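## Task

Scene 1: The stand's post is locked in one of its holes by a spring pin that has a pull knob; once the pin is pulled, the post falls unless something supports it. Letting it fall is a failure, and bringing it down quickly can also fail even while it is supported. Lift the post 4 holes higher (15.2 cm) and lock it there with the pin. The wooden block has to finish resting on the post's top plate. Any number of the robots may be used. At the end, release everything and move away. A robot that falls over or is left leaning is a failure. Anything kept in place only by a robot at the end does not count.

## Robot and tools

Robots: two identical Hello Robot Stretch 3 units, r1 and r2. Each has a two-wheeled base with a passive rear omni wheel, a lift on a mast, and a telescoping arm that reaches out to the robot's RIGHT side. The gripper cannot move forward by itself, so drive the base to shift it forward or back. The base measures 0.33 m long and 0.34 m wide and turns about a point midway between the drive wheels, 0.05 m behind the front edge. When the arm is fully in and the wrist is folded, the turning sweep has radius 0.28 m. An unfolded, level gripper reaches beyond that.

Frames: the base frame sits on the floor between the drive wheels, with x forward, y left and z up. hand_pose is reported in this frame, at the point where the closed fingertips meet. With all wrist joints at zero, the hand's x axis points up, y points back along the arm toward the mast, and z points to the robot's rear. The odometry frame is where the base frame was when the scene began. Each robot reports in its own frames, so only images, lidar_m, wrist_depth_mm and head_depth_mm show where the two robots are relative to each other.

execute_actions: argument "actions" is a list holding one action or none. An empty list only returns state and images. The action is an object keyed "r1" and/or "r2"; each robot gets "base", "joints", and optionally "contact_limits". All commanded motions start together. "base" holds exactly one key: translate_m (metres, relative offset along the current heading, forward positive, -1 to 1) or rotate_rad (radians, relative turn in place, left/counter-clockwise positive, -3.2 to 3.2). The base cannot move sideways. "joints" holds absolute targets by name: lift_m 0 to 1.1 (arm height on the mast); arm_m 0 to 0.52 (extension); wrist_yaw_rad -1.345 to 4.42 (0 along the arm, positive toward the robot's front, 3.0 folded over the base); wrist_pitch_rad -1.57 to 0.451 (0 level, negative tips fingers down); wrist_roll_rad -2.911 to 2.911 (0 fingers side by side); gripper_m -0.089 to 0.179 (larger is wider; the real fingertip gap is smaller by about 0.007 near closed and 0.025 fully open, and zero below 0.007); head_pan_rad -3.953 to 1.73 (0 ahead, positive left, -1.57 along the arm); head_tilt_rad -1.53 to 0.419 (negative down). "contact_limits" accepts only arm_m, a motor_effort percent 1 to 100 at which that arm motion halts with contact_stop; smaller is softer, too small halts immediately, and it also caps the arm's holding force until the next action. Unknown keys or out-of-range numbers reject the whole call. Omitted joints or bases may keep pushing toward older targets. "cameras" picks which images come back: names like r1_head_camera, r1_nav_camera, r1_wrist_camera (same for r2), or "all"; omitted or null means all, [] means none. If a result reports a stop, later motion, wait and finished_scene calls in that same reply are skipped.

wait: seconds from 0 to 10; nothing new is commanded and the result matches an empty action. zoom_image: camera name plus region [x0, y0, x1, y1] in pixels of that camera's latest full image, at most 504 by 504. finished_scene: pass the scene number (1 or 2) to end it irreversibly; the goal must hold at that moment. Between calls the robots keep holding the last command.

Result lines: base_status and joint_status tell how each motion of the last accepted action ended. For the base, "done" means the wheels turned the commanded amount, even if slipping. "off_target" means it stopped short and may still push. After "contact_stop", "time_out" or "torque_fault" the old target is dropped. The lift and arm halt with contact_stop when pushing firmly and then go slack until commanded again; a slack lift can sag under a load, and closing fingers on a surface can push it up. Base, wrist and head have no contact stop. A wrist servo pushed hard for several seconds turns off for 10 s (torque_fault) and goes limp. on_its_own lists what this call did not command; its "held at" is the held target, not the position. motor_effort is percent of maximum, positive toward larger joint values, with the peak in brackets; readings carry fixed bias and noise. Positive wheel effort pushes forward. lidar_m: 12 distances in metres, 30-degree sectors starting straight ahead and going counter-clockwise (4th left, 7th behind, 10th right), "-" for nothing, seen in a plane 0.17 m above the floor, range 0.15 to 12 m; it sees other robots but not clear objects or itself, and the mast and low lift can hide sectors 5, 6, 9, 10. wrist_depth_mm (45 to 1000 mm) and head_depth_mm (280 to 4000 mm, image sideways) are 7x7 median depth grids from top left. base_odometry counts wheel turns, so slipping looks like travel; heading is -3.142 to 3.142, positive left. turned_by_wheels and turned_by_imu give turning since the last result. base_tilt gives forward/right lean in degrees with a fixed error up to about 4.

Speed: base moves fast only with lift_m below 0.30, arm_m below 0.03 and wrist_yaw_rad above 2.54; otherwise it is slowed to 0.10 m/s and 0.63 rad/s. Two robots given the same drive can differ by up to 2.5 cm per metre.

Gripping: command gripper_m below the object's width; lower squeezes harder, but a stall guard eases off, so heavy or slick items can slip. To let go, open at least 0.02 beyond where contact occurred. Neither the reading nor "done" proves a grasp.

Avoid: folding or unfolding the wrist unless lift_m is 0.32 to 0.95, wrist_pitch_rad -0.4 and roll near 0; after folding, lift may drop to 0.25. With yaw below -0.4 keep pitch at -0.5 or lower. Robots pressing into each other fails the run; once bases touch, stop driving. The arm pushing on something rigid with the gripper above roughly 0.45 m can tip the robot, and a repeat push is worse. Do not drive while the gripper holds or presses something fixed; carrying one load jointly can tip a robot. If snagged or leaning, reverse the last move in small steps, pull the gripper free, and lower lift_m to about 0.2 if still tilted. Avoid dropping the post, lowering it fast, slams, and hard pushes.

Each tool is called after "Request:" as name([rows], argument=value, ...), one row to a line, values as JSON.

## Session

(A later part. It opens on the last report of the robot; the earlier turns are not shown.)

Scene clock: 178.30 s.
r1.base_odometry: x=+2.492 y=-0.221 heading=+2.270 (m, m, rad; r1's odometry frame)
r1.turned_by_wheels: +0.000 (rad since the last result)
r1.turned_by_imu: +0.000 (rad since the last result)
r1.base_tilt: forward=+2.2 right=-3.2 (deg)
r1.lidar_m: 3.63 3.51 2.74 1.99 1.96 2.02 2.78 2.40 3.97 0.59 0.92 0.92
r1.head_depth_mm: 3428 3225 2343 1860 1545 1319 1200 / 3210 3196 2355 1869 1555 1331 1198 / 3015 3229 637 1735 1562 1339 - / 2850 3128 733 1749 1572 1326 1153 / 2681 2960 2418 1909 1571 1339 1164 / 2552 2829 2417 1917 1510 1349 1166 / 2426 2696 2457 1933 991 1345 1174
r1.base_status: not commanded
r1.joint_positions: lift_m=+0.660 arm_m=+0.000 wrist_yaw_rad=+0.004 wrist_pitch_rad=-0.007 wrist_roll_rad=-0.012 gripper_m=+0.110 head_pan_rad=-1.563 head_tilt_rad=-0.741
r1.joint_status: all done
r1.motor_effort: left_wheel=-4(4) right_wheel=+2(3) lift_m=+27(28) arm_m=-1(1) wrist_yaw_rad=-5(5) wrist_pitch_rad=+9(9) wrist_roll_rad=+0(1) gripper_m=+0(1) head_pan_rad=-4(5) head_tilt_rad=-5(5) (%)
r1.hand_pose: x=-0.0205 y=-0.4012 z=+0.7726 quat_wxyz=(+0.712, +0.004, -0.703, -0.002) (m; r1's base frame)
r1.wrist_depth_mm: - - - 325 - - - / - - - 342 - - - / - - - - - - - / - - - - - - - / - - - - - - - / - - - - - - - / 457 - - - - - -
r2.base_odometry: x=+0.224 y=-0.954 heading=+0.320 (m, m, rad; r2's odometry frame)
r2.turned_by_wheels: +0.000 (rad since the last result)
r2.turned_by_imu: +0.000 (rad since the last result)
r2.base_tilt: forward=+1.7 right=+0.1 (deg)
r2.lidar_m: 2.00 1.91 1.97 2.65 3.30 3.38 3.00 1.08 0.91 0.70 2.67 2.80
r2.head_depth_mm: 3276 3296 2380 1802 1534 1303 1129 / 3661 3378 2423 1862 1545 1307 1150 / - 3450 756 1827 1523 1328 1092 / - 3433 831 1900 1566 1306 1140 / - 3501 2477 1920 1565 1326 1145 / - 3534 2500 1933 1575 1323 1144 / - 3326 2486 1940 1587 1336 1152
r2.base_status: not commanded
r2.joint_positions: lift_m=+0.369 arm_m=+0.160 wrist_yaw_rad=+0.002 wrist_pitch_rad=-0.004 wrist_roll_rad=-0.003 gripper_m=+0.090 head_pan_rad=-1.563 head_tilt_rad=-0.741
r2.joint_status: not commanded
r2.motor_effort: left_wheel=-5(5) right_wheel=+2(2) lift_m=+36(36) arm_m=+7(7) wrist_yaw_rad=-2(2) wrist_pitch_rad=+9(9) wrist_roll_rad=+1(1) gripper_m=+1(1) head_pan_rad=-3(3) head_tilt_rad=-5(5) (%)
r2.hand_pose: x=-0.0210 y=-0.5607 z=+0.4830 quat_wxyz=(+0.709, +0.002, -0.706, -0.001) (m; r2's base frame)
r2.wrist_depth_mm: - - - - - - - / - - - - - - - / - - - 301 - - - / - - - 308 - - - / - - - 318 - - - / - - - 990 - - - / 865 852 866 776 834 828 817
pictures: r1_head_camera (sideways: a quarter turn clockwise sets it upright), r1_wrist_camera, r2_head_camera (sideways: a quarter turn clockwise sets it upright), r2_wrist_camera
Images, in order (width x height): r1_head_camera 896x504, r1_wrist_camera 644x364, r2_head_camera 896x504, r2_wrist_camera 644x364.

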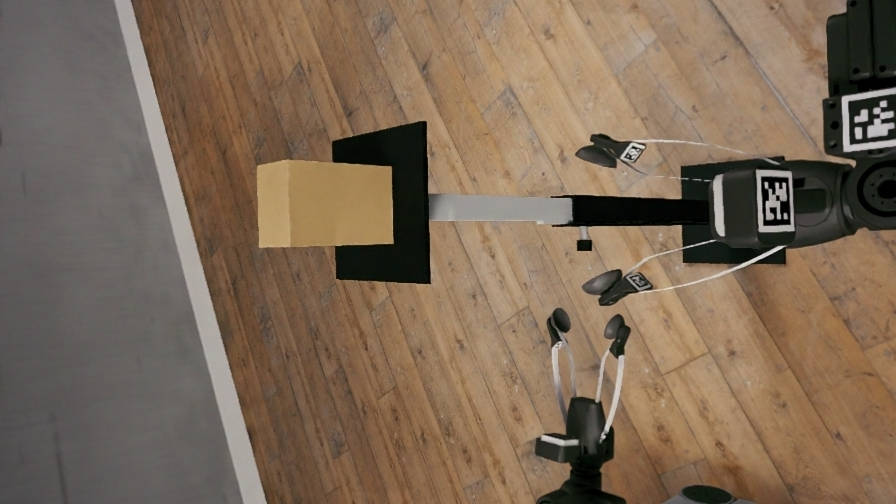

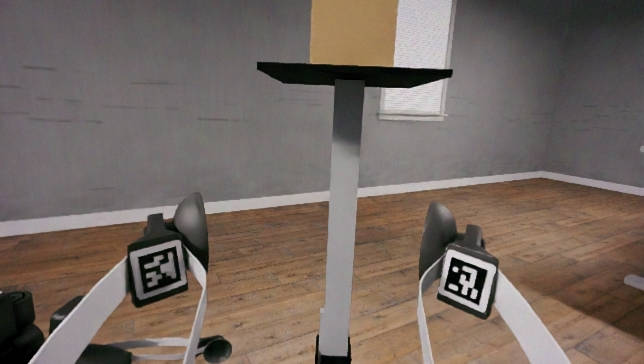

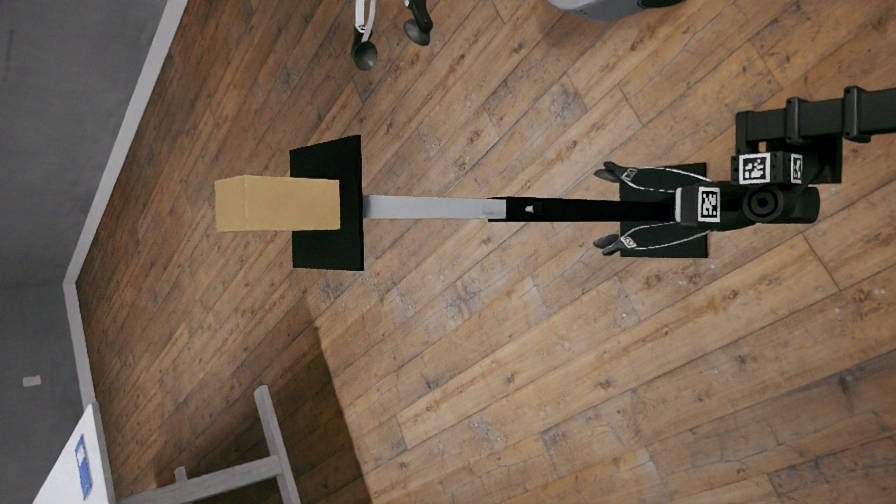

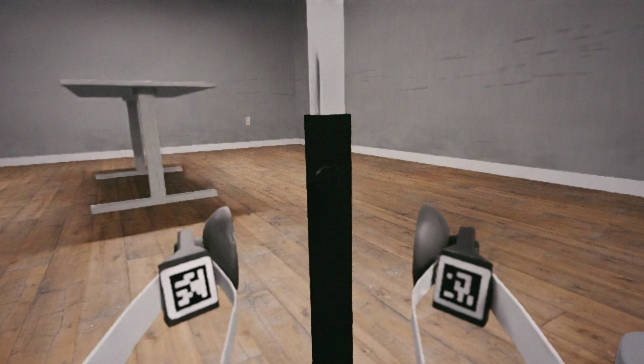

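Request:
zoom_image(camera="r2_wrist_camera", region=[260, 30, 400, 250])

Request:
zoom_image(camera="r1_head_camera", region=[500, 180, 680, 360])

Region (260, 30, 400, 250) of r2_wrist_camera's 644x364 image, scaled by 2.291; it fills the left 321 columns of this view, and the rest is white.

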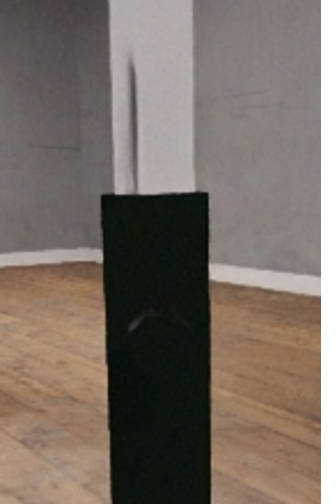

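Region (500, 180, 680, 360) of r1_head_camera's 896x504 image, scaled by 2.800, with more detail than that image has.

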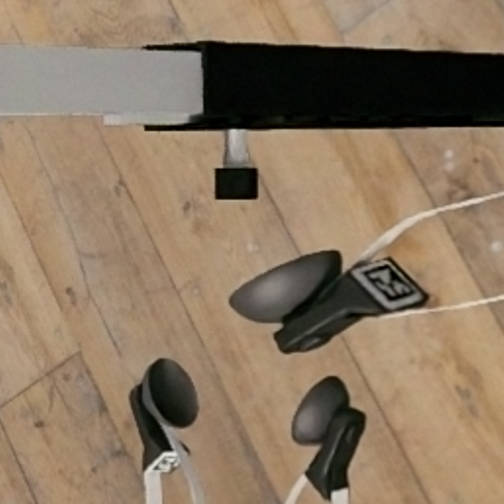

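Request:
execute_actions([
  {"r1": {"joints": {"wrist_yaw_rad": -0.07, "arm_m": 0.17, "lift_m": 0.68}}, "r2": {"joints": {"arm_m": 0.245, "lift_m": 0.377}}},
], cameras=["r1_head_camera", "r1_wrist_camera", "r2_head_camera", "r2_wrist_camera"])

Scene clock: 217.33 s.
r1.base_odometry: x=+2.492 y=-0.221 heading=+2.270 (m, m, rad; r1's odometry frame)
r1.turned_by_wheels: +0.000 (rad since the last result)
r1.turned_by_imu: +0.001 (rad since the last result)
r1.base_tilt: forward=+2.2 right=-3.2 (deg)
r1.lidar_m: 3.66 3.51 2.74 2.00 1.96 2.02 2.77 2.40 3.97 0.59 0.92 0.92
r1.head_depth_mm: 3397 3191 2374 1877 1540 1343 - / 3184 3230 2372 1872 1640 - 1154 / 2995 3192 637 784 - 1251 1153 / 2846 3076 733 1744 1536 1311 1168 / 2676 2939 2382 1905 1536 1336 1167 / 2542 2856 2449 1912 1472 1347 1165 / 2406 2699 2458 1913 916 1359 1175
r1.base_status: not commanded
r1.joint_positions: lift_m=+0.680 arm_m=+0.170 wrist_yaw_rad=-0.068 wrist_pitch_rad=-0.006 wrist_roll_rad=-0.012 gripper_m=+0.110 head_pan_rad=-1.563 head_tilt_rad=-0.741
r1.joint_status: all done
r1.motor_effort: left_wheel=-4(4) right_wheel=+3(3) lift_m=+28(30) arm_m=+3(4) wrist_yaw_rad=-4(6) wrist_pitch_rad=+8(9) wrist_roll_rad=+0(1) gripper_m=+0(1) head_pan_rad=-4(5) head_tilt_rad=-6(5) (%)
r1.hand_pose: x=-0.0387 y=-0.5702 z=+0.7929 quat_wxyz=(+0.711, -0.021, -0.702, -0.026) (m; r1's base frame)
r1.wrist_depth_mm: - - - 161 163 - - / - - 132 162 143 - - / - - - 188 - - - / - - - 195 - - - / - - - 201 - - - / - - - - - - - / - - - - - - -
r2.base_odometry: x=+0.224 y=-0.954 heading=+0.320 (m, m, rad; r2's odometry frame)
r2.turned_by_wheels: +0.000 (rad since the last result)
r2.turned_by_imu: +0.001 (rad since the last result)
r2.base_tilt: forward=+1.6 right=+0.1 (deg)
r2.lidar_m: 2.01 1.91 1.97 2.65 3.28 3.38 3.00 1.08 0.92 0.70 2.67 2.80
r2.head_depth_mm: 3288 3318 2391 1814 1535 1306 1124 / 3717 3336 2448 1877 1543 1317 1127 / - 3409 757 1779 1508 - 1139 / - 3436 829 1893 1562 1303 1143 / - 3502 2477 1918 1571 1318 1140 / - 3534 2495 1924 1565 1326 1149 / - 3326 2499 1935 1583 1335 1154
r2.base_status: not commanded
r2.joint_positions: lift_m=+0.376 arm_m=+0.245 wrist_yaw_rad=+0.002 wrist_pitch_rad=-0.004 wrist_roll_rad=-0.003 gripper_m=+0.090 head_pan_rad=-1.563 head_tilt_rad=-0.741
r2.joint_status: all done
r2.motor_effort: left_wheel=-5(5) right_wheel=+2(2) lift_m=+36(36) arm_m=+7(5) wrist_yaw_rad=-2(1) wrist_pitch_rad=+9(9) wrist_roll_rad=+1(1) gripper_m=+0(0) head_pan_rad=-3(3) head_tilt_rad=-6(5) (%)
r2.hand_pose: x=-0.0210 y=-0.6457 z=+0.4900 quat_wxyz=(+0.709, +0.002, -0.706, -0.001) (m; r2's base frame)
r2.wrist_depth_mm: - - - 208 - - - / - - - 214 - - - / - - - 214 - - - / - - - 218 - - - / - - - 227 - - - / - - - 233 - - - / 888 874 859 243 838 836 823
pictures: r1_head_camera (sideways: a quarter turn clockwise sets it upright), r1_wrist_camera, r2_head_camera (sideways: a quarter turn clockwise sets it upright), r2_wrist_camera
Images, in order (width x height): r1_head_camera 896x504, r1_wrist_camera 644x364, r2_head_camera 896x504, r2_wrist_camera 644x364.

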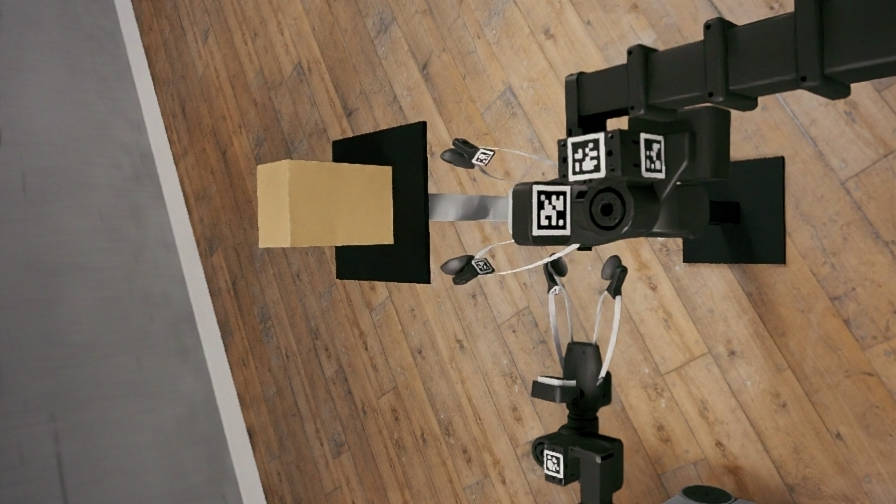

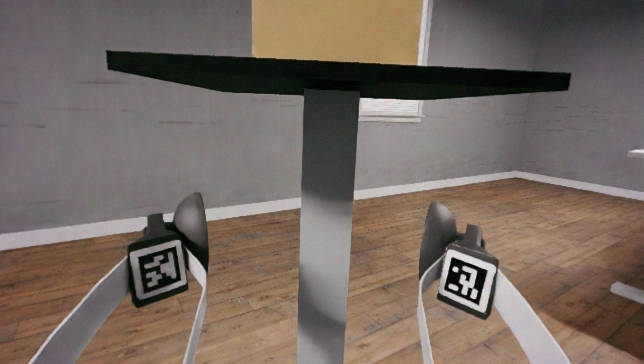

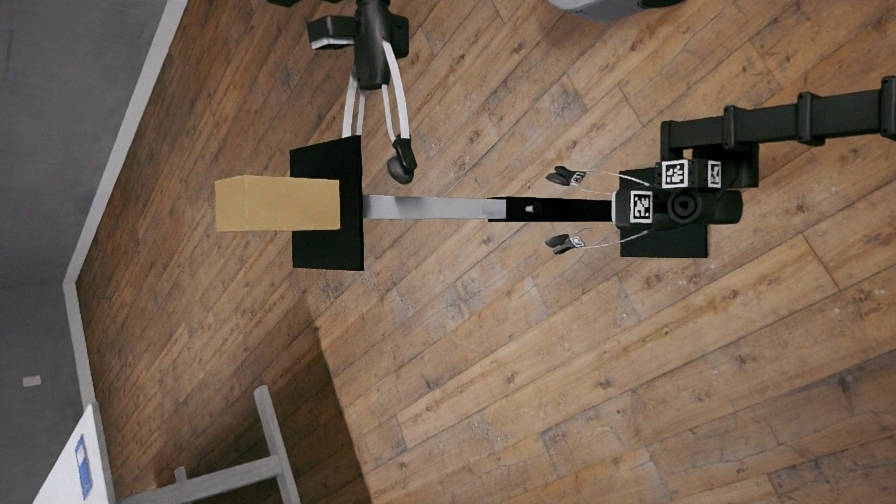

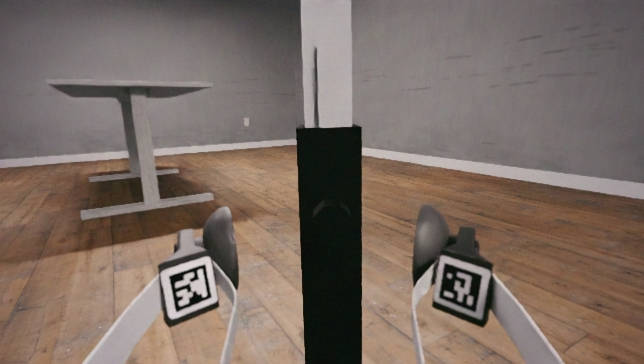

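Request:
execute_actions([
  {"r1": {"base": {"translate_m": -0.006}, "joints": {"arm_m": 0.213, "lift_m": 0.72}}, "r2": {"joints": {"arm_m": 0.272, "gripper_m": 0.06}}},
], cameras=["r1_head_camera", "r1_wrist_camera", "r2_head_camera", "r2_wrist_camera"])

Scene clock: 235.17 s.
r1.base_odometry: x=+2.496 y=-0.225 heading=+2.270 (m, m, rad; r1's odometry frame)
r1.turned_by_wheels: +0.000 (rad since the last result)
r1.turned_by_imu: +0.001 (rad since the last result)
r1.base_tilt: forward=+2.2 right=-3.2 (deg)
r1.lidar_m: 3.66 3.51 2.73 1.99 1.95 2.02 2.78 2.39 3.98 0.59 0.92 0.92
r1.head_depth_mm: 3432 3150 2342 1876 1581 - - / 3235 3231 2370 1862 - 1300 1150 / 3039 3248 650 682 - 1296 1156 / 2852 3103 668 685 1498 1298 1162 / 2696 2935 2413 1906 1468 1335 1166 / 2543 2866 2415 1916 1462 1338 1172 / 2420 2672 2436 1927 1475 1350 1175
r1.base_status: done
r1.joint_positions: lift_m=+0.720 arm_m=+0.213 wrist_yaw_rad=-0.068 wrist_pitch_rad=-0.006 wrist_roll_rad=-0.012 gripper_m=+0.110 head_pan_rad=-1.563 head_tilt_rad=-0.741
r1.joint_status: all done
r1.motor_effort: left_wheel=-4(11) right_wheel=+2(5) lift_m=+28(30) arm_m=+2(3) wrist_yaw_rad=-4(4) wrist_pitch_rad=+8(9) wrist_roll_rad=+0(0) gripper_m=+0(1) head_pan_rad=-4(4) head_tilt_rad=-5(5) (%)
r1.hand_pose: x=-0.0387 y=-0.6132 z=+0.8330 quat_wxyz=(+0.711, -0.021, -0.702, -0.026) (m; r1's base frame)
r1.wrist_depth_mm: - - 120 120 122 - - / - - 123 123 125 - - / - - 128 128 129 - - / - 103 108 113 119 127 - / - 80 - 83 83 85 89 / - - - 158 - - - / - - - 165 - - -
r2.base_odometry: x=+0.224 y=-0.954 heading=+0.320 (m, m, rad; r2's odometry frame)
r2.turned_by_wheels: +0.000 (rad since the last result)
r2.turned_by_imu: +0.001 (rad since the last result)
r2.base_tilt: forward=+1.6 right=+0.3 (deg)
r2.lidar_m: 2.00 1.92 1.97 2.65 3.30 3.37 3.02 1.08 0.92 0.70 2.66 2.79
r2.head_depth_mm: 3264 3347 776 1862 1528 1297 1130 / 3689 3413 2316 1886 1539 1299 1131 / - 3421 747 1827 1528 1256 1135 / - 3419 830 1907 1552 1306 1142 / - 3530 2460 1908 1565 1318 1148 / - 3539 2482 1925 1573 1324 1147 / - 3369 2508 1933 1582 1332 1153
r2.base_status: not commanded
r2.joint_positions: lift_m=+0.376 arm_m=+0.272 wrist_yaw_rad=+0.002 wrist_pitch_rad=-0.004 wrist_roll_rad=-0.003 gripper_m=+0.060 head_pan_rad=-1.563 head_tilt_rad=-0.741
r2.joint_status: all done
r2.motor_effort: left_wheel=-5(5) right_wheel=+1(2) lift_m=+35(36) arm_m=+7(8) wrist_yaw_rad=-2(2) wrist_pitch_rad=+9(9) wrist_roll_rad=+1(2) gripper_m=+0(85) head_pan_rad=-2(3) head_tilt_rad=-5(5) (%)
r2.hand_pose: x=-0.0210 y=-0.6727 z=+0.4900 quat_wxyz=(+0.709, +0.002, -0.706, -0.001) (m; r2's base frame)
r2.wrist_depth_mm: - - - 183 - - - / - - - 188 - - - / - - - 187 - - - / - - - 190 - - - / - - - 194 - - - / - - - 205 - - - / 882 871 855 213 853 834 835
pictures: r1_head_camera (sideways: a quarter turn clockwise sets it upright), r1_wrist_camera, r2_head_camera (sideways: a quarter turn clockwise sets it upright), r2_wrist_camera
Images, in order (width x height): r1_head_camera 896x504, r1_wrist_camera 644x364, r2_head_camera 896x504, r2_wrist_camera 644x364.

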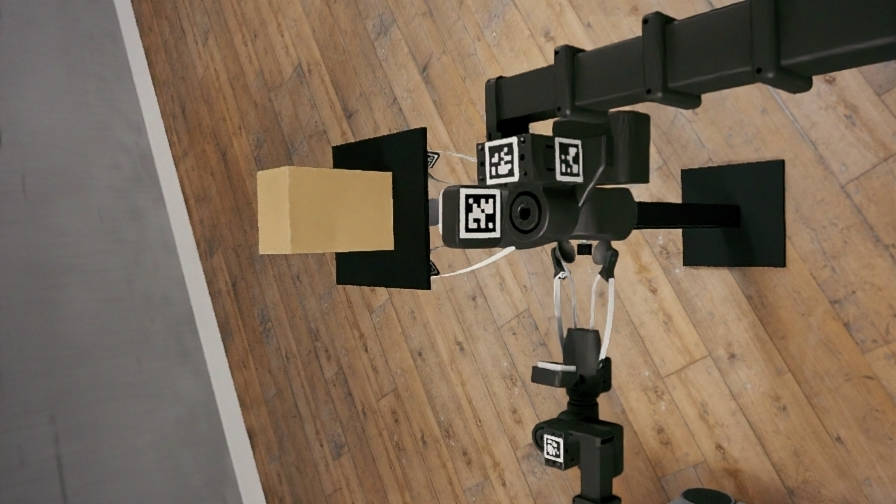

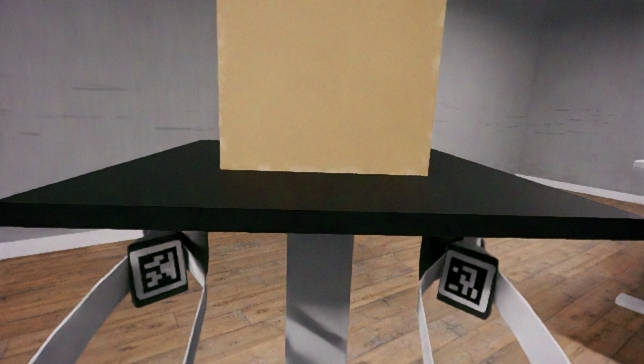

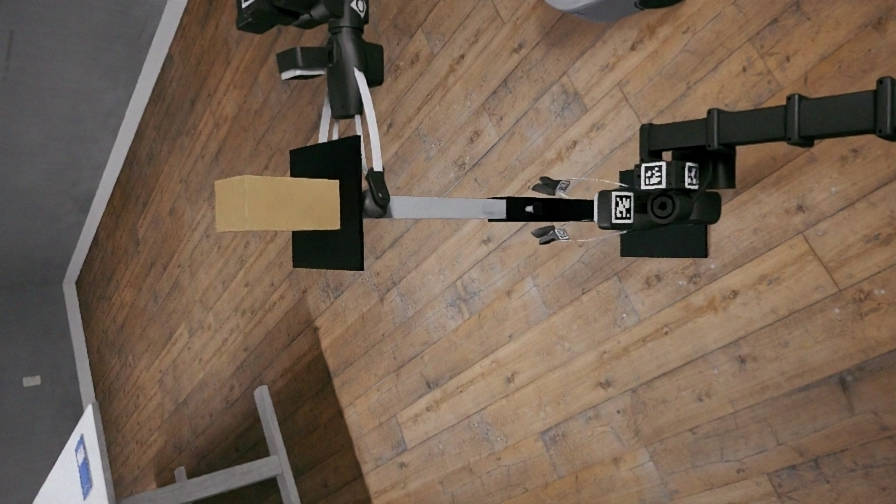

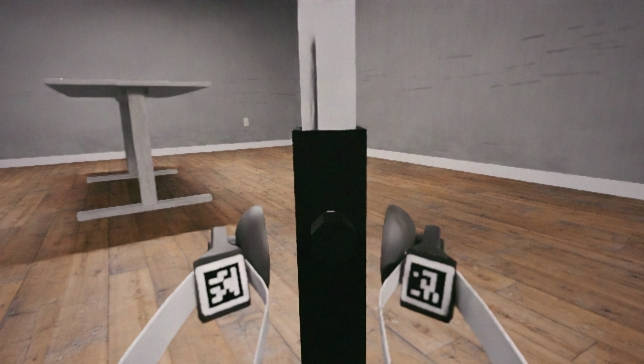

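Request:
execute_actions([
  {"r1": {"joints": {"gripper_m": 0.055, "lift_m": 0.732}}, "r2": {"joints": {"gripper_m": -0.03, "lift_m": 0.379}}},
], cameras=["r1_head_camera", "r1_wrist_camera", "r2_head_camera", "r2_wrist_camera"])

Scene clock: 243.97 s.
r1.base_odometry: x=+2.496 y=-0.225 heading=+2.270 (m, m, rad; r1's odometry frame)
r1.turned_by_wheels: +0.000 (rad since the last result)
r1.turned_by_imu: +0.001 (rad since the last result)
r1.base_tilt: forward=+2.2 right=-3.2 (deg)
r1.lidar_m: 3.65 3.49 2.73 1.98 1.96 2.01 2.77 2.39 4.02 0.59 0.93 0.92
r1.head_depth_mm: 3424 3182 2356 1868 1576 - - / 3216 3177 2354 1930 - 1324 1150 / 2997 3190 651 680 - 1301 1159 / 2856 3069 667 685 1490 1293 1159 / 2696 2974 2418 1916 1572 1342 1162 / 2550 2860 2426 1922 1464 1349 1167 / 2424 2704 2451 1926 1477 1344 1171
r1.base_status: not commanded
r1.joint_positions: lift_m=+0.732 arm_m=+0.213 wrist_yaw_rad=-0.070 wrist_pitch_rad=-0.007 wrist_roll_rad=-0.012 gripper_m=+0.055 head_pan_rad=-1.563 head_tilt_rad=-0.741
r1.joint_status: all done
r1.motor_effort: left_wheel=-4(5) right_wheel=+3(3) lift_m=+28(27) arm_m=+3(2) wrist_yaw_rad=-1(3) wrist_pitch_rad=+9(9) wrist_roll_rad=+0(0) gripper_m=-1(81) head_pan_rad=-4(5) head_tilt_rad=-6(5) (%)
r1.hand_pose: x=-0.0393 y=-0.6131 z=+0.8446 quat_wxyz=(+0.711, -0.022, -0.702, -0.028) (m; r1's base frame)
r1.wrist_depth_mm: - - 119 119 121 - - / - - 123 123 126 - - / - - 128 127 130 - - / - - 130 131 135 - - / - 93 95 98 101 104 - / - - - 158 86 - - / - - - 165 - - -
r2.base_odometry: x=+0.224 y=-0.954 heading=+0.320 (m, m, rad; r2's odometry frame)
r2.turned_by_wheels: +0.000 (rad since the last result)
r2.turned_by_imu: +0.000 (rad since the last result)
r2.base_tilt: forward=+1.7 right=+0.1 (deg)
r2.lidar_m: 2.00 1.91 1.98 2.65 3.29 3.37 2.98 1.08 0.92 0.70 2.67 2.81
r2.head_depth_mm: 3286 3324 779 1862 1534 1299 1129 / 3684 3366 2322 1893 1540 1320 1134 / - 3431 756 1838 1546 1251 1135 / - 3379 830 1881 1553 1305 1140 / - 3484 2468 1917 1562 1323 1145 / - 3561 2504 1937 1566 1330 1146 / - 3315 2507 1930 1581 1339 1150
r2.base_status: not commanded
r2.joint_positions: lift_m=+0.378 arm_m=+0.272 wrist_yaw_rad=-0.007 wrist_pitch_rad=-0.004 wrist_roll_rad=-0.003 gripper_m=-0.029 head_pan_rad=-1.563 head_tilt_rad=-0.741
r2.joint_status: all done
r2.motor_effort: left_wheel=-7(7) right_wheel=+4(5) lift_m=+35(38) arm_m=+4(7) wrist_yaw_rad=+8(8) wrist_pitch_rad=+9(9) wrist_roll_rad=+1(1) gripper_m=-26(99) head_pan_rad=-2(2) head_tilt_rad=-5(5) (%)
r2.hand_pose: x=-0.0232 y=-0.6728 z=+0.4920 quat_wxyz=(+0.709, -0.001, -0.706, -0.004) (m; r2's base frame)
r2.wrist_depth_mm: - - - 183 - - - / - - - 188 - - - / - - - 192 - - - / - - - 191 - - - / - - - 162 - - - / - - - 204 - - - / 891 872 860 212 846 847 830
pictures: r1_head_camera (sideways: a quarter turn clockwise sets it upright), r1_wrist_camera, r2_head_camera (sideways: a quarter turn clockwise sets it upright), r2_wrist_camera
Images, in order (width x height): r1_head_camera 896x504, r1_wrist_camera 644x364, r2_head_camera 896x504, r2_wrist_camera 644x364.

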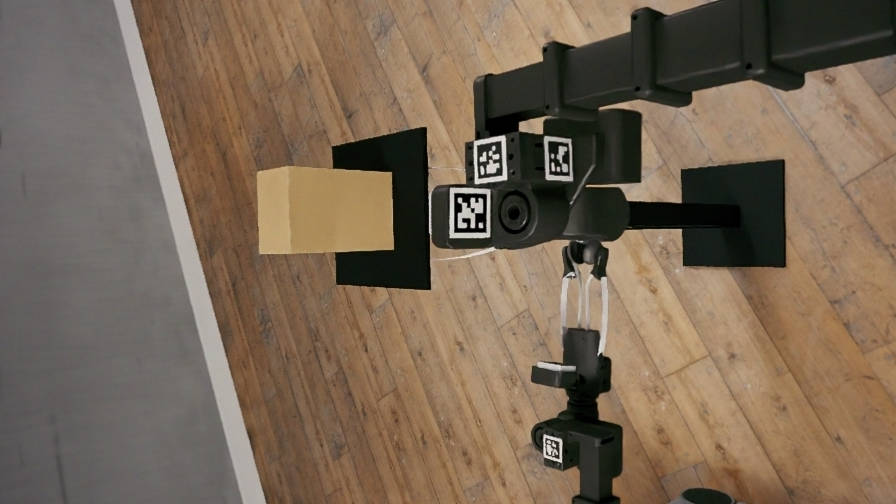

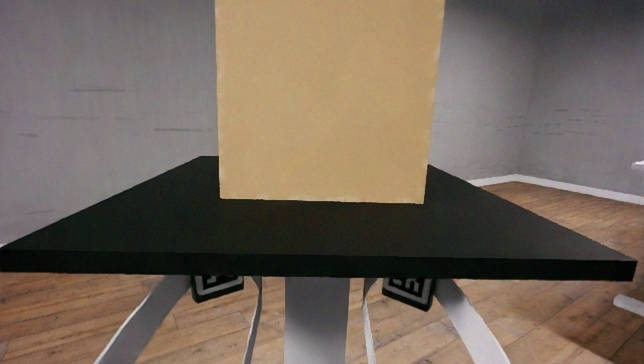

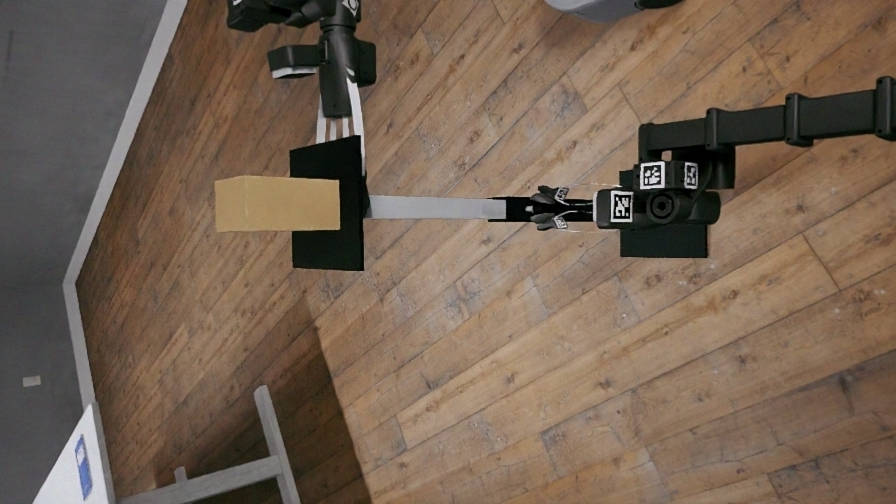

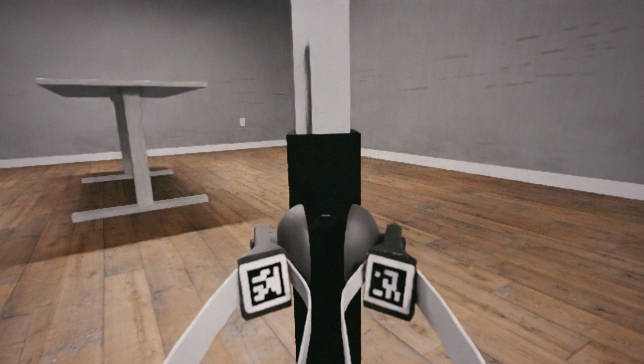

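Request:
execute_actions([
  {"r1": {"joints": {"gripper_m": -0.03, "wrist_yaw_rad": -0.082}}, "r2": {"joints": {"wrist_yaw_rad": -0.012}}},
], cameras=[])

Request:
execute_actions([
  {"r1": {"joints": {"lift_m": 0.738}}},
], cameras=["r1_wrist_camera", "r2_wrist_camera"])

Scene clock: 253.47 s.
r1.base_odometry: x=+2.496 y=-0.225 heading=+2.270 (m, m, rad; r1's odometry frame)
r1.turned_by_wheels: +0.000 (rad since the last result)
r1.turned_by_imu: +0.001 (rad since the last result)
r1.base_tilt: forward=+2.2 right=-3.2 (deg)
r1.lidar_m: 3.65 3.50 2.73 1.99 1.95 2.01 2.77 2.40 3.99 0.59 0.92 0.92
r1.head_depth_mm: 3445 3176 2369 1859 1573 - - / 3250 3184 2360 1927 - 1321 1156 / 3023 3219 649 680 - 1295 1158 / 2851 3085 665 683 1497 1297 1164 / 2713 2968 2410 1917 1566 1343 1168 / 2547 2841 2451 1918 1466 1344 1168 / 2434 2703 2439 1933 1479 1342 1174
r1.base_status: not commanded
r1.joint_positions: lift_m=+0.732 arm_m=+0.213 wrist_yaw_rad=-0.078 wrist_pitch_rad=-0.007 wrist_roll_rad=-0.012 gripper_m=-0.029 head_pan_rad=-1.563 head_tilt_rad=-0.741
r1.joint_status: all done
r1.motor_effort: left_wheel=-4(5) right_wheel=+2(3) lift_m=+29(29) arm_m=-3(3) wrist_yaw_rad=-6(7) wrist_pitch_rad=+9(9) wrist_roll_rad=+0(1) gripper_m=-21(93) head_pan_rad=-4(4) head_tilt_rad=-5(5) (%)
r1.hand_pose: x=-0.0413 y=-0.6135 z=+0.8446 quat_wxyz=(+0.711, -0.024, -0.702, -0.030) (m; r1's base frame)
r1.wrist_depth_mm: - - 117 117 119 - - / - - 120 121 124 - - / - - 125 126 127 - - / - 178 127 129 133 - - / - 93 95 99 101 104 - / - - 82 155 84 - - / - - - 163 - - -
r2.base_odometry: x=+0.224 y=-0.954 heading=+0.320 (m, m, rad; r2's odometry frame)
r2.turned_by_wheels: +0.000 (rad since the last result)
r2.turned_by_imu: +0.001 (rad since the last result)
r2.base_tilt: forward=+1.6 right=+0.2 (deg)
r2.lidar_m: 2.00 1.91 1.97 2.65 3.28 3.39 3.01 1.08 0.92 0.70 2.66 2.81
r2.head_depth_mm: 3283 3320 776 1861 1523 1305 1128 / 3769 3353 2164 1879 1533 1318 1128 / - 3393 753 1835 1545 1252 1137 / - 3434 829 1896 1548 1300 1138 / - 3500 2442 1914 1563 1319 1143 / - 3480 2487 1921 1563 1325 1147 / - 3355 2515 1927 1567 1335 1154
r2.base_status: not commanded
r2.joint_positions: lift_m=+0.378 arm_m=+0.272 wrist_yaw_rad=-0.011 wrist_pitch_rad=-0.004 wrist_roll_rad=-0.003 gripper_m=-0.019 head_pan_rad=-1.563 head_tilt_rad=-0.741
r2.joint_status: all done
r2.on_its_own: gripper_m is held at -0.021, not at your -0.030, by its stall guard, which is not easing now
r2.motor_effort: left_wheel=-7(7) right_wheel=+4(5) lift_m=+36(36) arm_m=+5(4) wrist_yaw_rad=+0(7) wrist_pitch_rad=+9(9) wrist_roll_rad=+1(1) gripper_m=-20(22) head_pan_rad=-3(3) head_tilt_rad=-5(5) (%)
r2.hand_pose: x=-0.0244 y=-0.6728 z=+0.4920 quat_wxyz=(+0.709, -0.002, -0.706, -0.006) (m; r2's base frame)
r2.wrist_depth_mm: - - - 183 - - - / - - - 189 - - - / - - - 192 - - - / - - - 191 - - - / - - - 161 - - - / - - - 204 - - - / 885 877 853 212 851 825 827
pictures: none
No camera images: the call's "cameras" was empty. Leave "cameras" out to get every camera's image.

Scene clock: 254.10 s.
r1.base_odometry: x=+2.496 y=-0.225 heading=+2.270 (m, m, rad; r1's odometry frame)
r1.turned_by_wheels: +0.000 (rad since the last result)
r1.turned_by_imu: +0.000 (rad since the last result)
r1.base_tilt: forward=+2.2 right=-3.2 (deg)
r1.lidar_m: 3.64 3.51 2.73 1.99 1.96 2.02 2.78 2.40 3.98 0.59 0.93 0.93
r1.head_depth_mm: 3436 3191 2344 1864 1582 - - / 3198 3208 2353 1924 - 1327 1152 / 3020 3235 649 679 - 1292 1159 / 2851 3091 665 684 1503 1300 1158 / 2676 2972 2425 1908 1572 1340 1167 / 2540 2842 2432 1924 1465 1345 1167 / 2424 2696 2440 1920 1479 1353 1175
r1.base_status: not commanded
r1.joint_positions: lift_m=+0.738 arm_m=+0.213 wrist_yaw_rad=-0.078 wrist_pitch_rad=-0.027 wrist_roll_rad=-0.012 gripper_m=-0.026 head_pan_rad=-1.563 head_tilt_rad=-0.741
r1.joint_status: all done
r1.motor_effort: left_wheel=-4(4) right_wheel=+3(3) lift_m=+31(31) arm_m=-4(4) wrist_yaw_rad=-6(6) wrist_pitch_rad=+15(16) wrist_roll_rad=+0(1) gripper_m=-20(21) head_pan_rad=-4(4) head_tilt_rad=-6(5) (%)
r1.hand_pose: x=-0.0413 y=-0.6131 z=+0.8455 quat_wxyz=(+0.711, -0.018, -0.702, -0.037) (m; r1's base frame)
r1.wrist_depth_mm: - - 116 116 118 - - / - - 119 120 122 - - / - - 124 124 127 - - / - - 128 129 133 - - / - 97 100 103 105 108 - / - 81 82 84 85 87 90 / - - - 164 - - -
r2.base_odometry: x=+0.224 y=-0.954 heading=+0.320 (m, m, rad; r2's odometry frame)
r2.turned_by_wheels: +0.000 (rad since the last result)
r2.turned_by_imu: +0.000 (rad since the last result)
r2.base_tilt: forward=+1.6 right=+0.3 (deg)
r2.lidar_m: 2.00 1.91 1.97 2.64 3.29 3.37 3.01 1.08 0.92 0.70 2.66 2.81
r2.head_depth_mm: 3277 3355 772 1869 1537 1298 1125 / 3718 3394 2158 1881 1539 1316 1136 / - 3383 756 1828 1541 1253 1140 / - 3441 829 1896 1561 1301 1138 / - 3433 2471 1919 1570 1319 1144 / - 3509 2497 1923 1574 1321 1143 / - 3364 2502 1935 1582 1333 1158
r2.base_status: not commanded
r2.joint_positions: lift_m=+0.378 arm_m=+0.272 wrist_yaw_rad=-0.011 wrist_pitch_rad=-0.004 wrist_roll_rad=-0.003 gripper_m=-0.019 head_pan_rad=-1.563 head_tilt_rad=-0.741
r2.joint_status: not commanded
r2.on_its_own: gripper_m is held at -0.021, not at your -0.030, by its stall guard, which is not easing now
r2.motor_effort: left_wheel=-7(6) right_wheel=+4(4) lift_m=+35(35) arm_m=+4(5) wrist_yaw_rad=+0(0) wrist_pitch_rad=+9(9) wrist_roll_rad=+1(1) gripper_m=-20(20) head_pan_rad=-3(3) head_tilt_rad=-5(5) (%)
r2.hand_pose: x=-0.0244 y=-0.6728 z=+0.4920 quat_wxyz=(+0.709, -0.002, -0.706, -0.006) (m; r2's base frame)
r2.wrist_depth_mm: - - - 183 - - - / - - - 189 - - - / - - - 191 - - - / - - - 192 - - - / - - - 160 - - - / - - - 204 - - - / 880 869 854 212 833 855 829
pictures: r1_wrist_camera, r2_wrist_camera
Images, in order (width x height): r1_wrist_camera 644x364, r2_wrist_camera 644x364.

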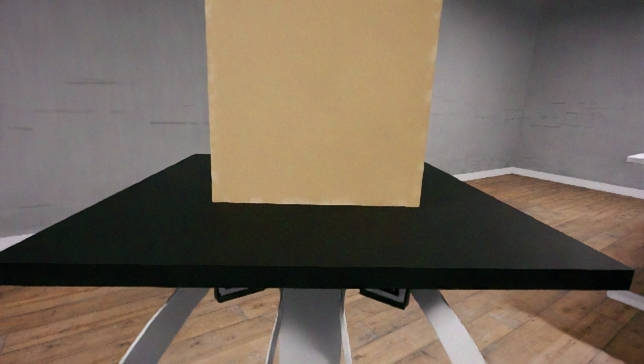

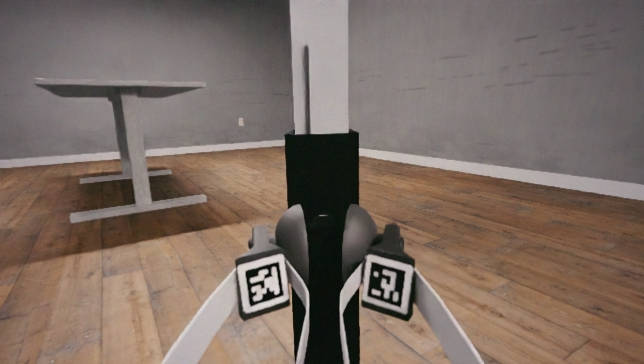

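Request:
execute_actions([
  {"r1": {"joints": {"wrist_pitch_rad": 0.06}}},
], cameras=["r2_wrist_camera"])

Scene clock: 260.20 s.
r1.base_odometry: x=+2.496 y=-0.225 heading=+2.270 (m, m, rad; r1's odometry frame)
r1.turned_by_wheels: +0.000 (rad since the last result)
r1.turned_by_imu: +0.001 (rad since the last result)
r1.base_tilt: forward=+2.2 right=-3.1 (deg)
r1.lidar_m: 3.65 3.52 2.74 1.98 1.95 2.01 2.78 2.40 3.99 0.59 0.92 0.92
r1.head_depth_mm: 3445 3179 2350 1864 1590 - - / 3194 3203 2360 1926 - 1323 1155 / 3023 3205 650 680 - 1291 1163 / 2863 3076 665 685 1495 1292 1164 / 2690 2964 2403 1905 1571 1335 1167 / 2557 2809 2450 1921 1468 1343 1171 / 2462 2702 2450 1935 1475 1339 1174
r1.base_status: not commanded
r1.joint_positions: lift_m=+0.738 arm_m=+0.213 wrist_yaw_rad=-0.078 wrist_pitch_rad=-0.024 wrist_roll_rad=-0.012 gripper_m=-0.026 head_pan_rad=-1.563 head_tilt_rad=-0.741
r1.joint_status: wrist_pitch_rad off_target (ended at -0.024, target +0.060)
r1.motor_effort: left_wheel=-3(4) right_wheel=+2(3) lift_m=+31(32) arm_m=-4(4) wrist_yaw_rad=-7(6) wrist_pitch_rad=+26(27) wrist_roll_rad=+0(0) gripper_m=-20(20) head_pan_rad=-4(4) head_tilt_rad=-5(6) (%)
r1.hand_pose: x=-0.0413 y=-0.6132 z=+0.8461 quat_wxyz=(+0.711, -0.018, -0.702, -0.036) (m; r1's base frame)
r1.wrist_depth_mm: - - 115 116 117 - - / - - 119 120 122 - - / - - 124 125 127 - - / - - 128 129 132 - - / - 97 99 102 106 109 - / - 81 82 84 85 87 90 / - - - 164 - - -
r2.base_odometry: x=+0.224 y=-0.954 heading=+0.320 (m, m, rad; r2's odometry frame)
r2.turned_by_wheels: +0.000 (rad since the last result)
r2.turned_by_imu: +0.000 (rad since the last result)
r2.base_tilt: forward=+1.6 right=+0.2 (deg)
r2.lidar_m: 2.00 1.91 1.97 2.65 3.29 3.39 3.00 1.08 0.92 0.71 2.66 2.81
r2.head_depth_mm: 3303 3283 776 1868 1531 1299 1132 / 3708 3380 2150 1877 1539 1315 1134 / - 3413 757 1832 1551 1256 1139 / - 3464 829 1902 1552 1303 1137 / - 3474 2468 1907 1565 1322 1143 / - 3471 2475 1924 1565 1328 1148 / - 3298 2489 1931 1586 1329 1156
r2.base_status: not commanded
r2.joint_positions: lift_m=+0.378 arm_m=+0.272 wrist_yaw_rad=-0.011 wrist_pitch_rad=-0.004 wrist_roll_rad=-0.003 gripper_m=-0.019 head_pan_rad=-1.563 head_tilt_rad=-0.741
r2.joint_status: not commanded
r2.on_its_own: gripper_m is held at -0.021, not at your -0.030, by its stall guard, which is not easing now
r2.motor_effort: left_wheel=-7(7) right_wheel=+4(4) lift_m=+36(35) arm_m=+4(4) wrist_yaw_rad=+0(0) wrist_pitch_rad=+9(9) wrist_roll_rad=+1(1) gripper_m=-20(20) head_pan_rad=-2(3) head_tilt_rad=-5(5) (%)
r2.hand_pose: x=-0.0244 y=-0.6728 z=+0.4920 quat_wxyz=(+0.709, -0.002, -0.706, -0.006) (m; r2's base frame)
r2.wrist_depth_mm: - - - 183 - - - / - - - 188 - - - / - - - 192 - - - / - - - 191 - - - / - - - 161 - - - / - - - 204 - - - / 888 860 858 211 853 842 828
pictures: r2_wrist_camera
Images, in order (width x height): r2_wrist_camera 644x364.

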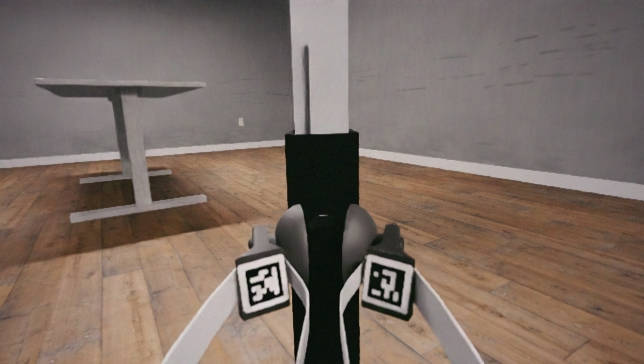

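Request:
execute_actions([
  {"r1": {"joints": {"lift_m": 0.746}}},
], cameras=["r2_wrist_camera"])

Scene clock: 264.73 s.
r1.base_odometry: x=+2.496 y=-0.225 heading=+2.270 (m, m, rad; r1's odometry frame)
r1.turned_by_wheels: +0.000 (rad since the last result)
r1.turned_by_imu: +0.001 (rad since the last result)
r1.base_tilt: forward=+2.2 right=-3.1 (deg)
r1.lidar_m: 3.64 3.52 2.73 1.99 1.95 2.02 2.78 2.40 3.97 0.59 0.93 0.92
r1.head_depth_mm: 3427 3184 2365 1861 1584 - - / 3193 3195 2377 1928 - 1318 1154 / 2991 3202 649 680 - 1295 1157 / 2816 3099 664 685 1502 1295 1156 / 2685 2943 2399 1908 1577 1348 1167 / 2545 2827 2437 1921 1463 1344 1168 / 2409 2708 2451 1914 1487 1349 1174
r1.base_status: not commanded
r1.joint_positions: lift_m=+0.745 arm_m=+0.213 wrist_yaw_rad=-0.078 wrist_pitch_rad=-0.050 wrist_roll_rad=-0.012 gripper_m=-0.026 head_pan_rad=-1.563 head_tilt_rad=-0.741
r1.joint_status: all done
r1.on_its_own: wrist_pitch_rad is at rest, and its effort (+35) is outside its rest range (-20 to +32)
r1.motor_effort: left_wheel=-3(3) right_wheel=+2(3) lift_m=+35(37) arm_m=-4(4) wrist_yaw_rad=-6(6) wrist_pitch_rad=+35(35) wrist_roll_rad=+1(0) gripper_m=-20(20) head_pan_rad=-4(4) head_tilt_rad=-5(6) (%)
r1.hand_pose: x=-0.0412 y=-0.6123 z=+0.8472 quat_wxyz=(+0.710, -0.009, -0.703, -0.046) (m; r1's base frame)
r1.wrist_depth_mm: - - 114 115 116 - - / - - 118 119 121 - - / - - 123 124 126 - - / - - 128 129 132 - - / - 101 104 107 110 113 - / - 82 83 84 86 87 89 / - - - 167 - - -
r2.base_odometry: x=+0.224 y=-0.954 heading=+0.320 (m, m, rad; r2's odometry frame)
r2.turned_by_wheels: +0.000 (rad since the last result)
r2.turned_by_imu: +0.000 (rad since the last result)
r2.base_tilt: forward=+1.6 right=+0.3 (deg)
r2.lidar_m: 2.00 1.92 1.98 2.65 3.30 3.38 2.99 1.09 0.92 0.71 2.66 2.81
r2.head_depth_mm: 3296 3282 768 1880 1538 1294 1130 / 3660 3338 2146 1860 1537 1315 1131 / - 3345 756 1835 1537 1251 1133 / - 3457 832 1898 1562 1306 1136 / - 3459 2469 1910 1561 1319 1144 / - 3493 2500 1921 1573 1322 1146 / - 3323 2476 1931 1575 1331 1154
r2.base_status: not commanded
r2.joint_positions: lift_m=+0.378 arm_m=+0.272 wrist_yaw_rad=-0.011 wrist_pitch_rad=-0.004 wrist_roll_rad=-0.003 gripper_m=-0.019 head_pan_rad=-1.563 head_tilt_rad=-0.741
r2.joint_status: not commanded
r2.on_its_own: gripper_m is held at -0.021, not at your -0.030, by its stall guard, which is not easing now
r2.motor_effort: left_wheel=-6(7) right_wheel=+4(4) lift_m=+36(35) arm_m=+4(4) wrist_yaw_rad=-1(1) wrist_pitch_rad=+9(9) wrist_roll_rad=+1(2) gripper_m=-20(20) head_pan_rad=-2(3) head_tilt_rad=-5(5) (%)
r2.hand_pose: x=-0.0244 y=-0.6728 z=+0.4920 quat_wxyz=(+0.709, -0.002, -0.706, -0.006) (m; r2's base frame)
r2.wrist_depth_mm: - - - 183 - - - / - - - 189 - - - / - - - 191 - - - / - - - 191 - - - / - - - 161 - - - / - - - 205 - - - / 878 878 871 212 846 843 836
pictures: r2_wrist_camera
Images, in order (width x height): r2_wrist_camera 644x364.

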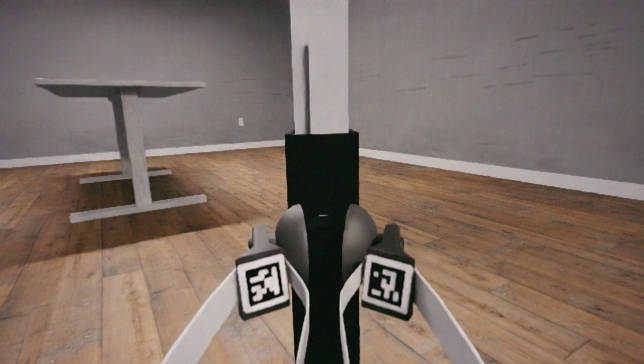

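Request:
execute_actions([
  {"r1": {"joints": {"lift_m": 0.736, "wrist_pitch_rad": 0.02}}},
], cameras=["r2_wrist_camera"])

Scene clock: 276.13 s.
r1.base_odometry: x=+2.496 y=-0.225 heading=+2.270 (m, m, rad; r1's odometry frame)
r1.turned_by_wheels: +0.000 (rad since the last result)
r1.turned_by_imu: +0.001 (rad since the last result)
r1.base_tilt: forward=+2.2 right=-3.2 (deg)
r1.lidar_m: 3.63 3.51 2.73 1.98 1.95 2.02 2.77 2.40 3.98 0.59 0.93 0.92
r1.head_depth_mm: 3463 3159 2366 1865 1577 - - / 3204 3190 2370 1915 - 1328 1151 / 3002 3186 651 680 - 1296 1155 / 2857 3106 665 686 1501 1305 1158 / 2694 2991 2426 1902 1570 1339 1165 / 2556 2843 2442 1899 1475 1339 1171 / 2444 2724 2441 1923 1475 1349 1170
r1.base_status: not commanded
r1.joint_positions: lift_m=+0.736 arm_m=+0.213 wrist_yaw_rad=-0.078 wrist_pitch_rad=-0.022 wrist_roll_rad=-0.012 gripper_m=-0.023 head_pan_rad=-1.563 head_tilt_rad=-0.741
r1.joint_status: all done
r1.on_its_own: gripper_m is held at -0.024, not at your -0.030, by its stall guard, which is not easing now
r1.motor_effort: left_wheel=-2(2) right_wheel=+2(1) lift_m=+23(33) arm_m=-4(4) wrist_yaw_rad=-6(6) wrist_pitch_rad=+13(35) wrist_roll_rad=+0(0) gripper_m=-19(20) head_pan_rad=-4(4) head_tilt_rad=-5(5) (%)
r1.hand_pose: x=-0.0413 y=-0.6133 z=+0.8449 quat_wxyz=(+0.711, -0.019, -0.702, -0.036) (m; r1's base frame)
r1.wrist_depth_mm: - - 116 116 118 - - / - - 120 120 123 - - / - - 125 125 127 - - / - - 128 130 132 - - / - 95 98 101 104 107 - / - - 82 83 84 86 89 / - - - 164 - - -
r2.base_odometry: x=+0.224 y=-0.954 heading=+0.320 (m, m, rad; r2's odometry frame)
r2.turned_by_wheels: +0.000 (rad since the last result)
r2.turned_by_imu: +0.000 (rad since the last result)
r2.base_tilt: forward=+1.6 right=+0.2 (deg)
r2.lidar_m: 2.00 1.91 1.97 2.65 3.29 3.39 2.99 1.08 0.92 0.70 2.66 2.80
r2.head_depth_mm: 3257 3296 774 1872 1525 1300 1131 / 3684 3329 2169 1881 1533 1317 1129 / - 3342 756 1833 1549 1252 1135 / - 3438 828 1902 1564 1301 1134 / - 3460 2461 1911 1561 1318 1139 / - 3489 2505 1931 1567 1319 1147 / - 3341 2502 1933 1571 1328 1152
r2.base_status: not commanded
r2.joint_positions: lift_m=+0.378 arm_m=+0.272 wrist_yaw_rad=-0.011 wrist_pitch_rad=-0.004 wrist_roll_rad=-0.003 gripper_m=-0.019 head_pan_rad=-1.563 head_tilt_rad=-0.741
r2.joint_status: not commanded
r2.on_its_own: gripper_m is held at -0.021, not at your -0.030, by its stall guard, which is not easing now
r2.motor_effort: left_wheel=-7(6) right_wheel=+3(4) lift_m=+35(35) arm_m=+4(4) wrist_yaw_rad=+0(1) wrist_pitch_rad=+9(9) wrist_roll_rad=+2(1) gripper_m=-20(20) head_pan_rad=-2(3) head_tilt_rad=-5(5) (%)
r2.hand_pose: x=-0.0244 y=-0.6728 z=+0.4920 quat_wxyz=(+0.709, -0.002, -0.706, -0.006) (m; r2's base frame)
r2.wrist_depth_mm: - - - 183 - - - / - - - 188 - - - / - - - 191 - - - / - - - 191 - - - / - - - 160 - - - / - - - 204 - - - / 895 866 861 211 840 837 839
pictures: r2_wrist_camera
Images, in order (width x height): r2_wrist_camera 644x364.

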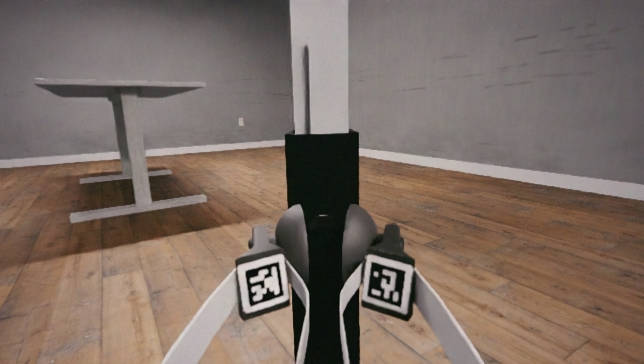

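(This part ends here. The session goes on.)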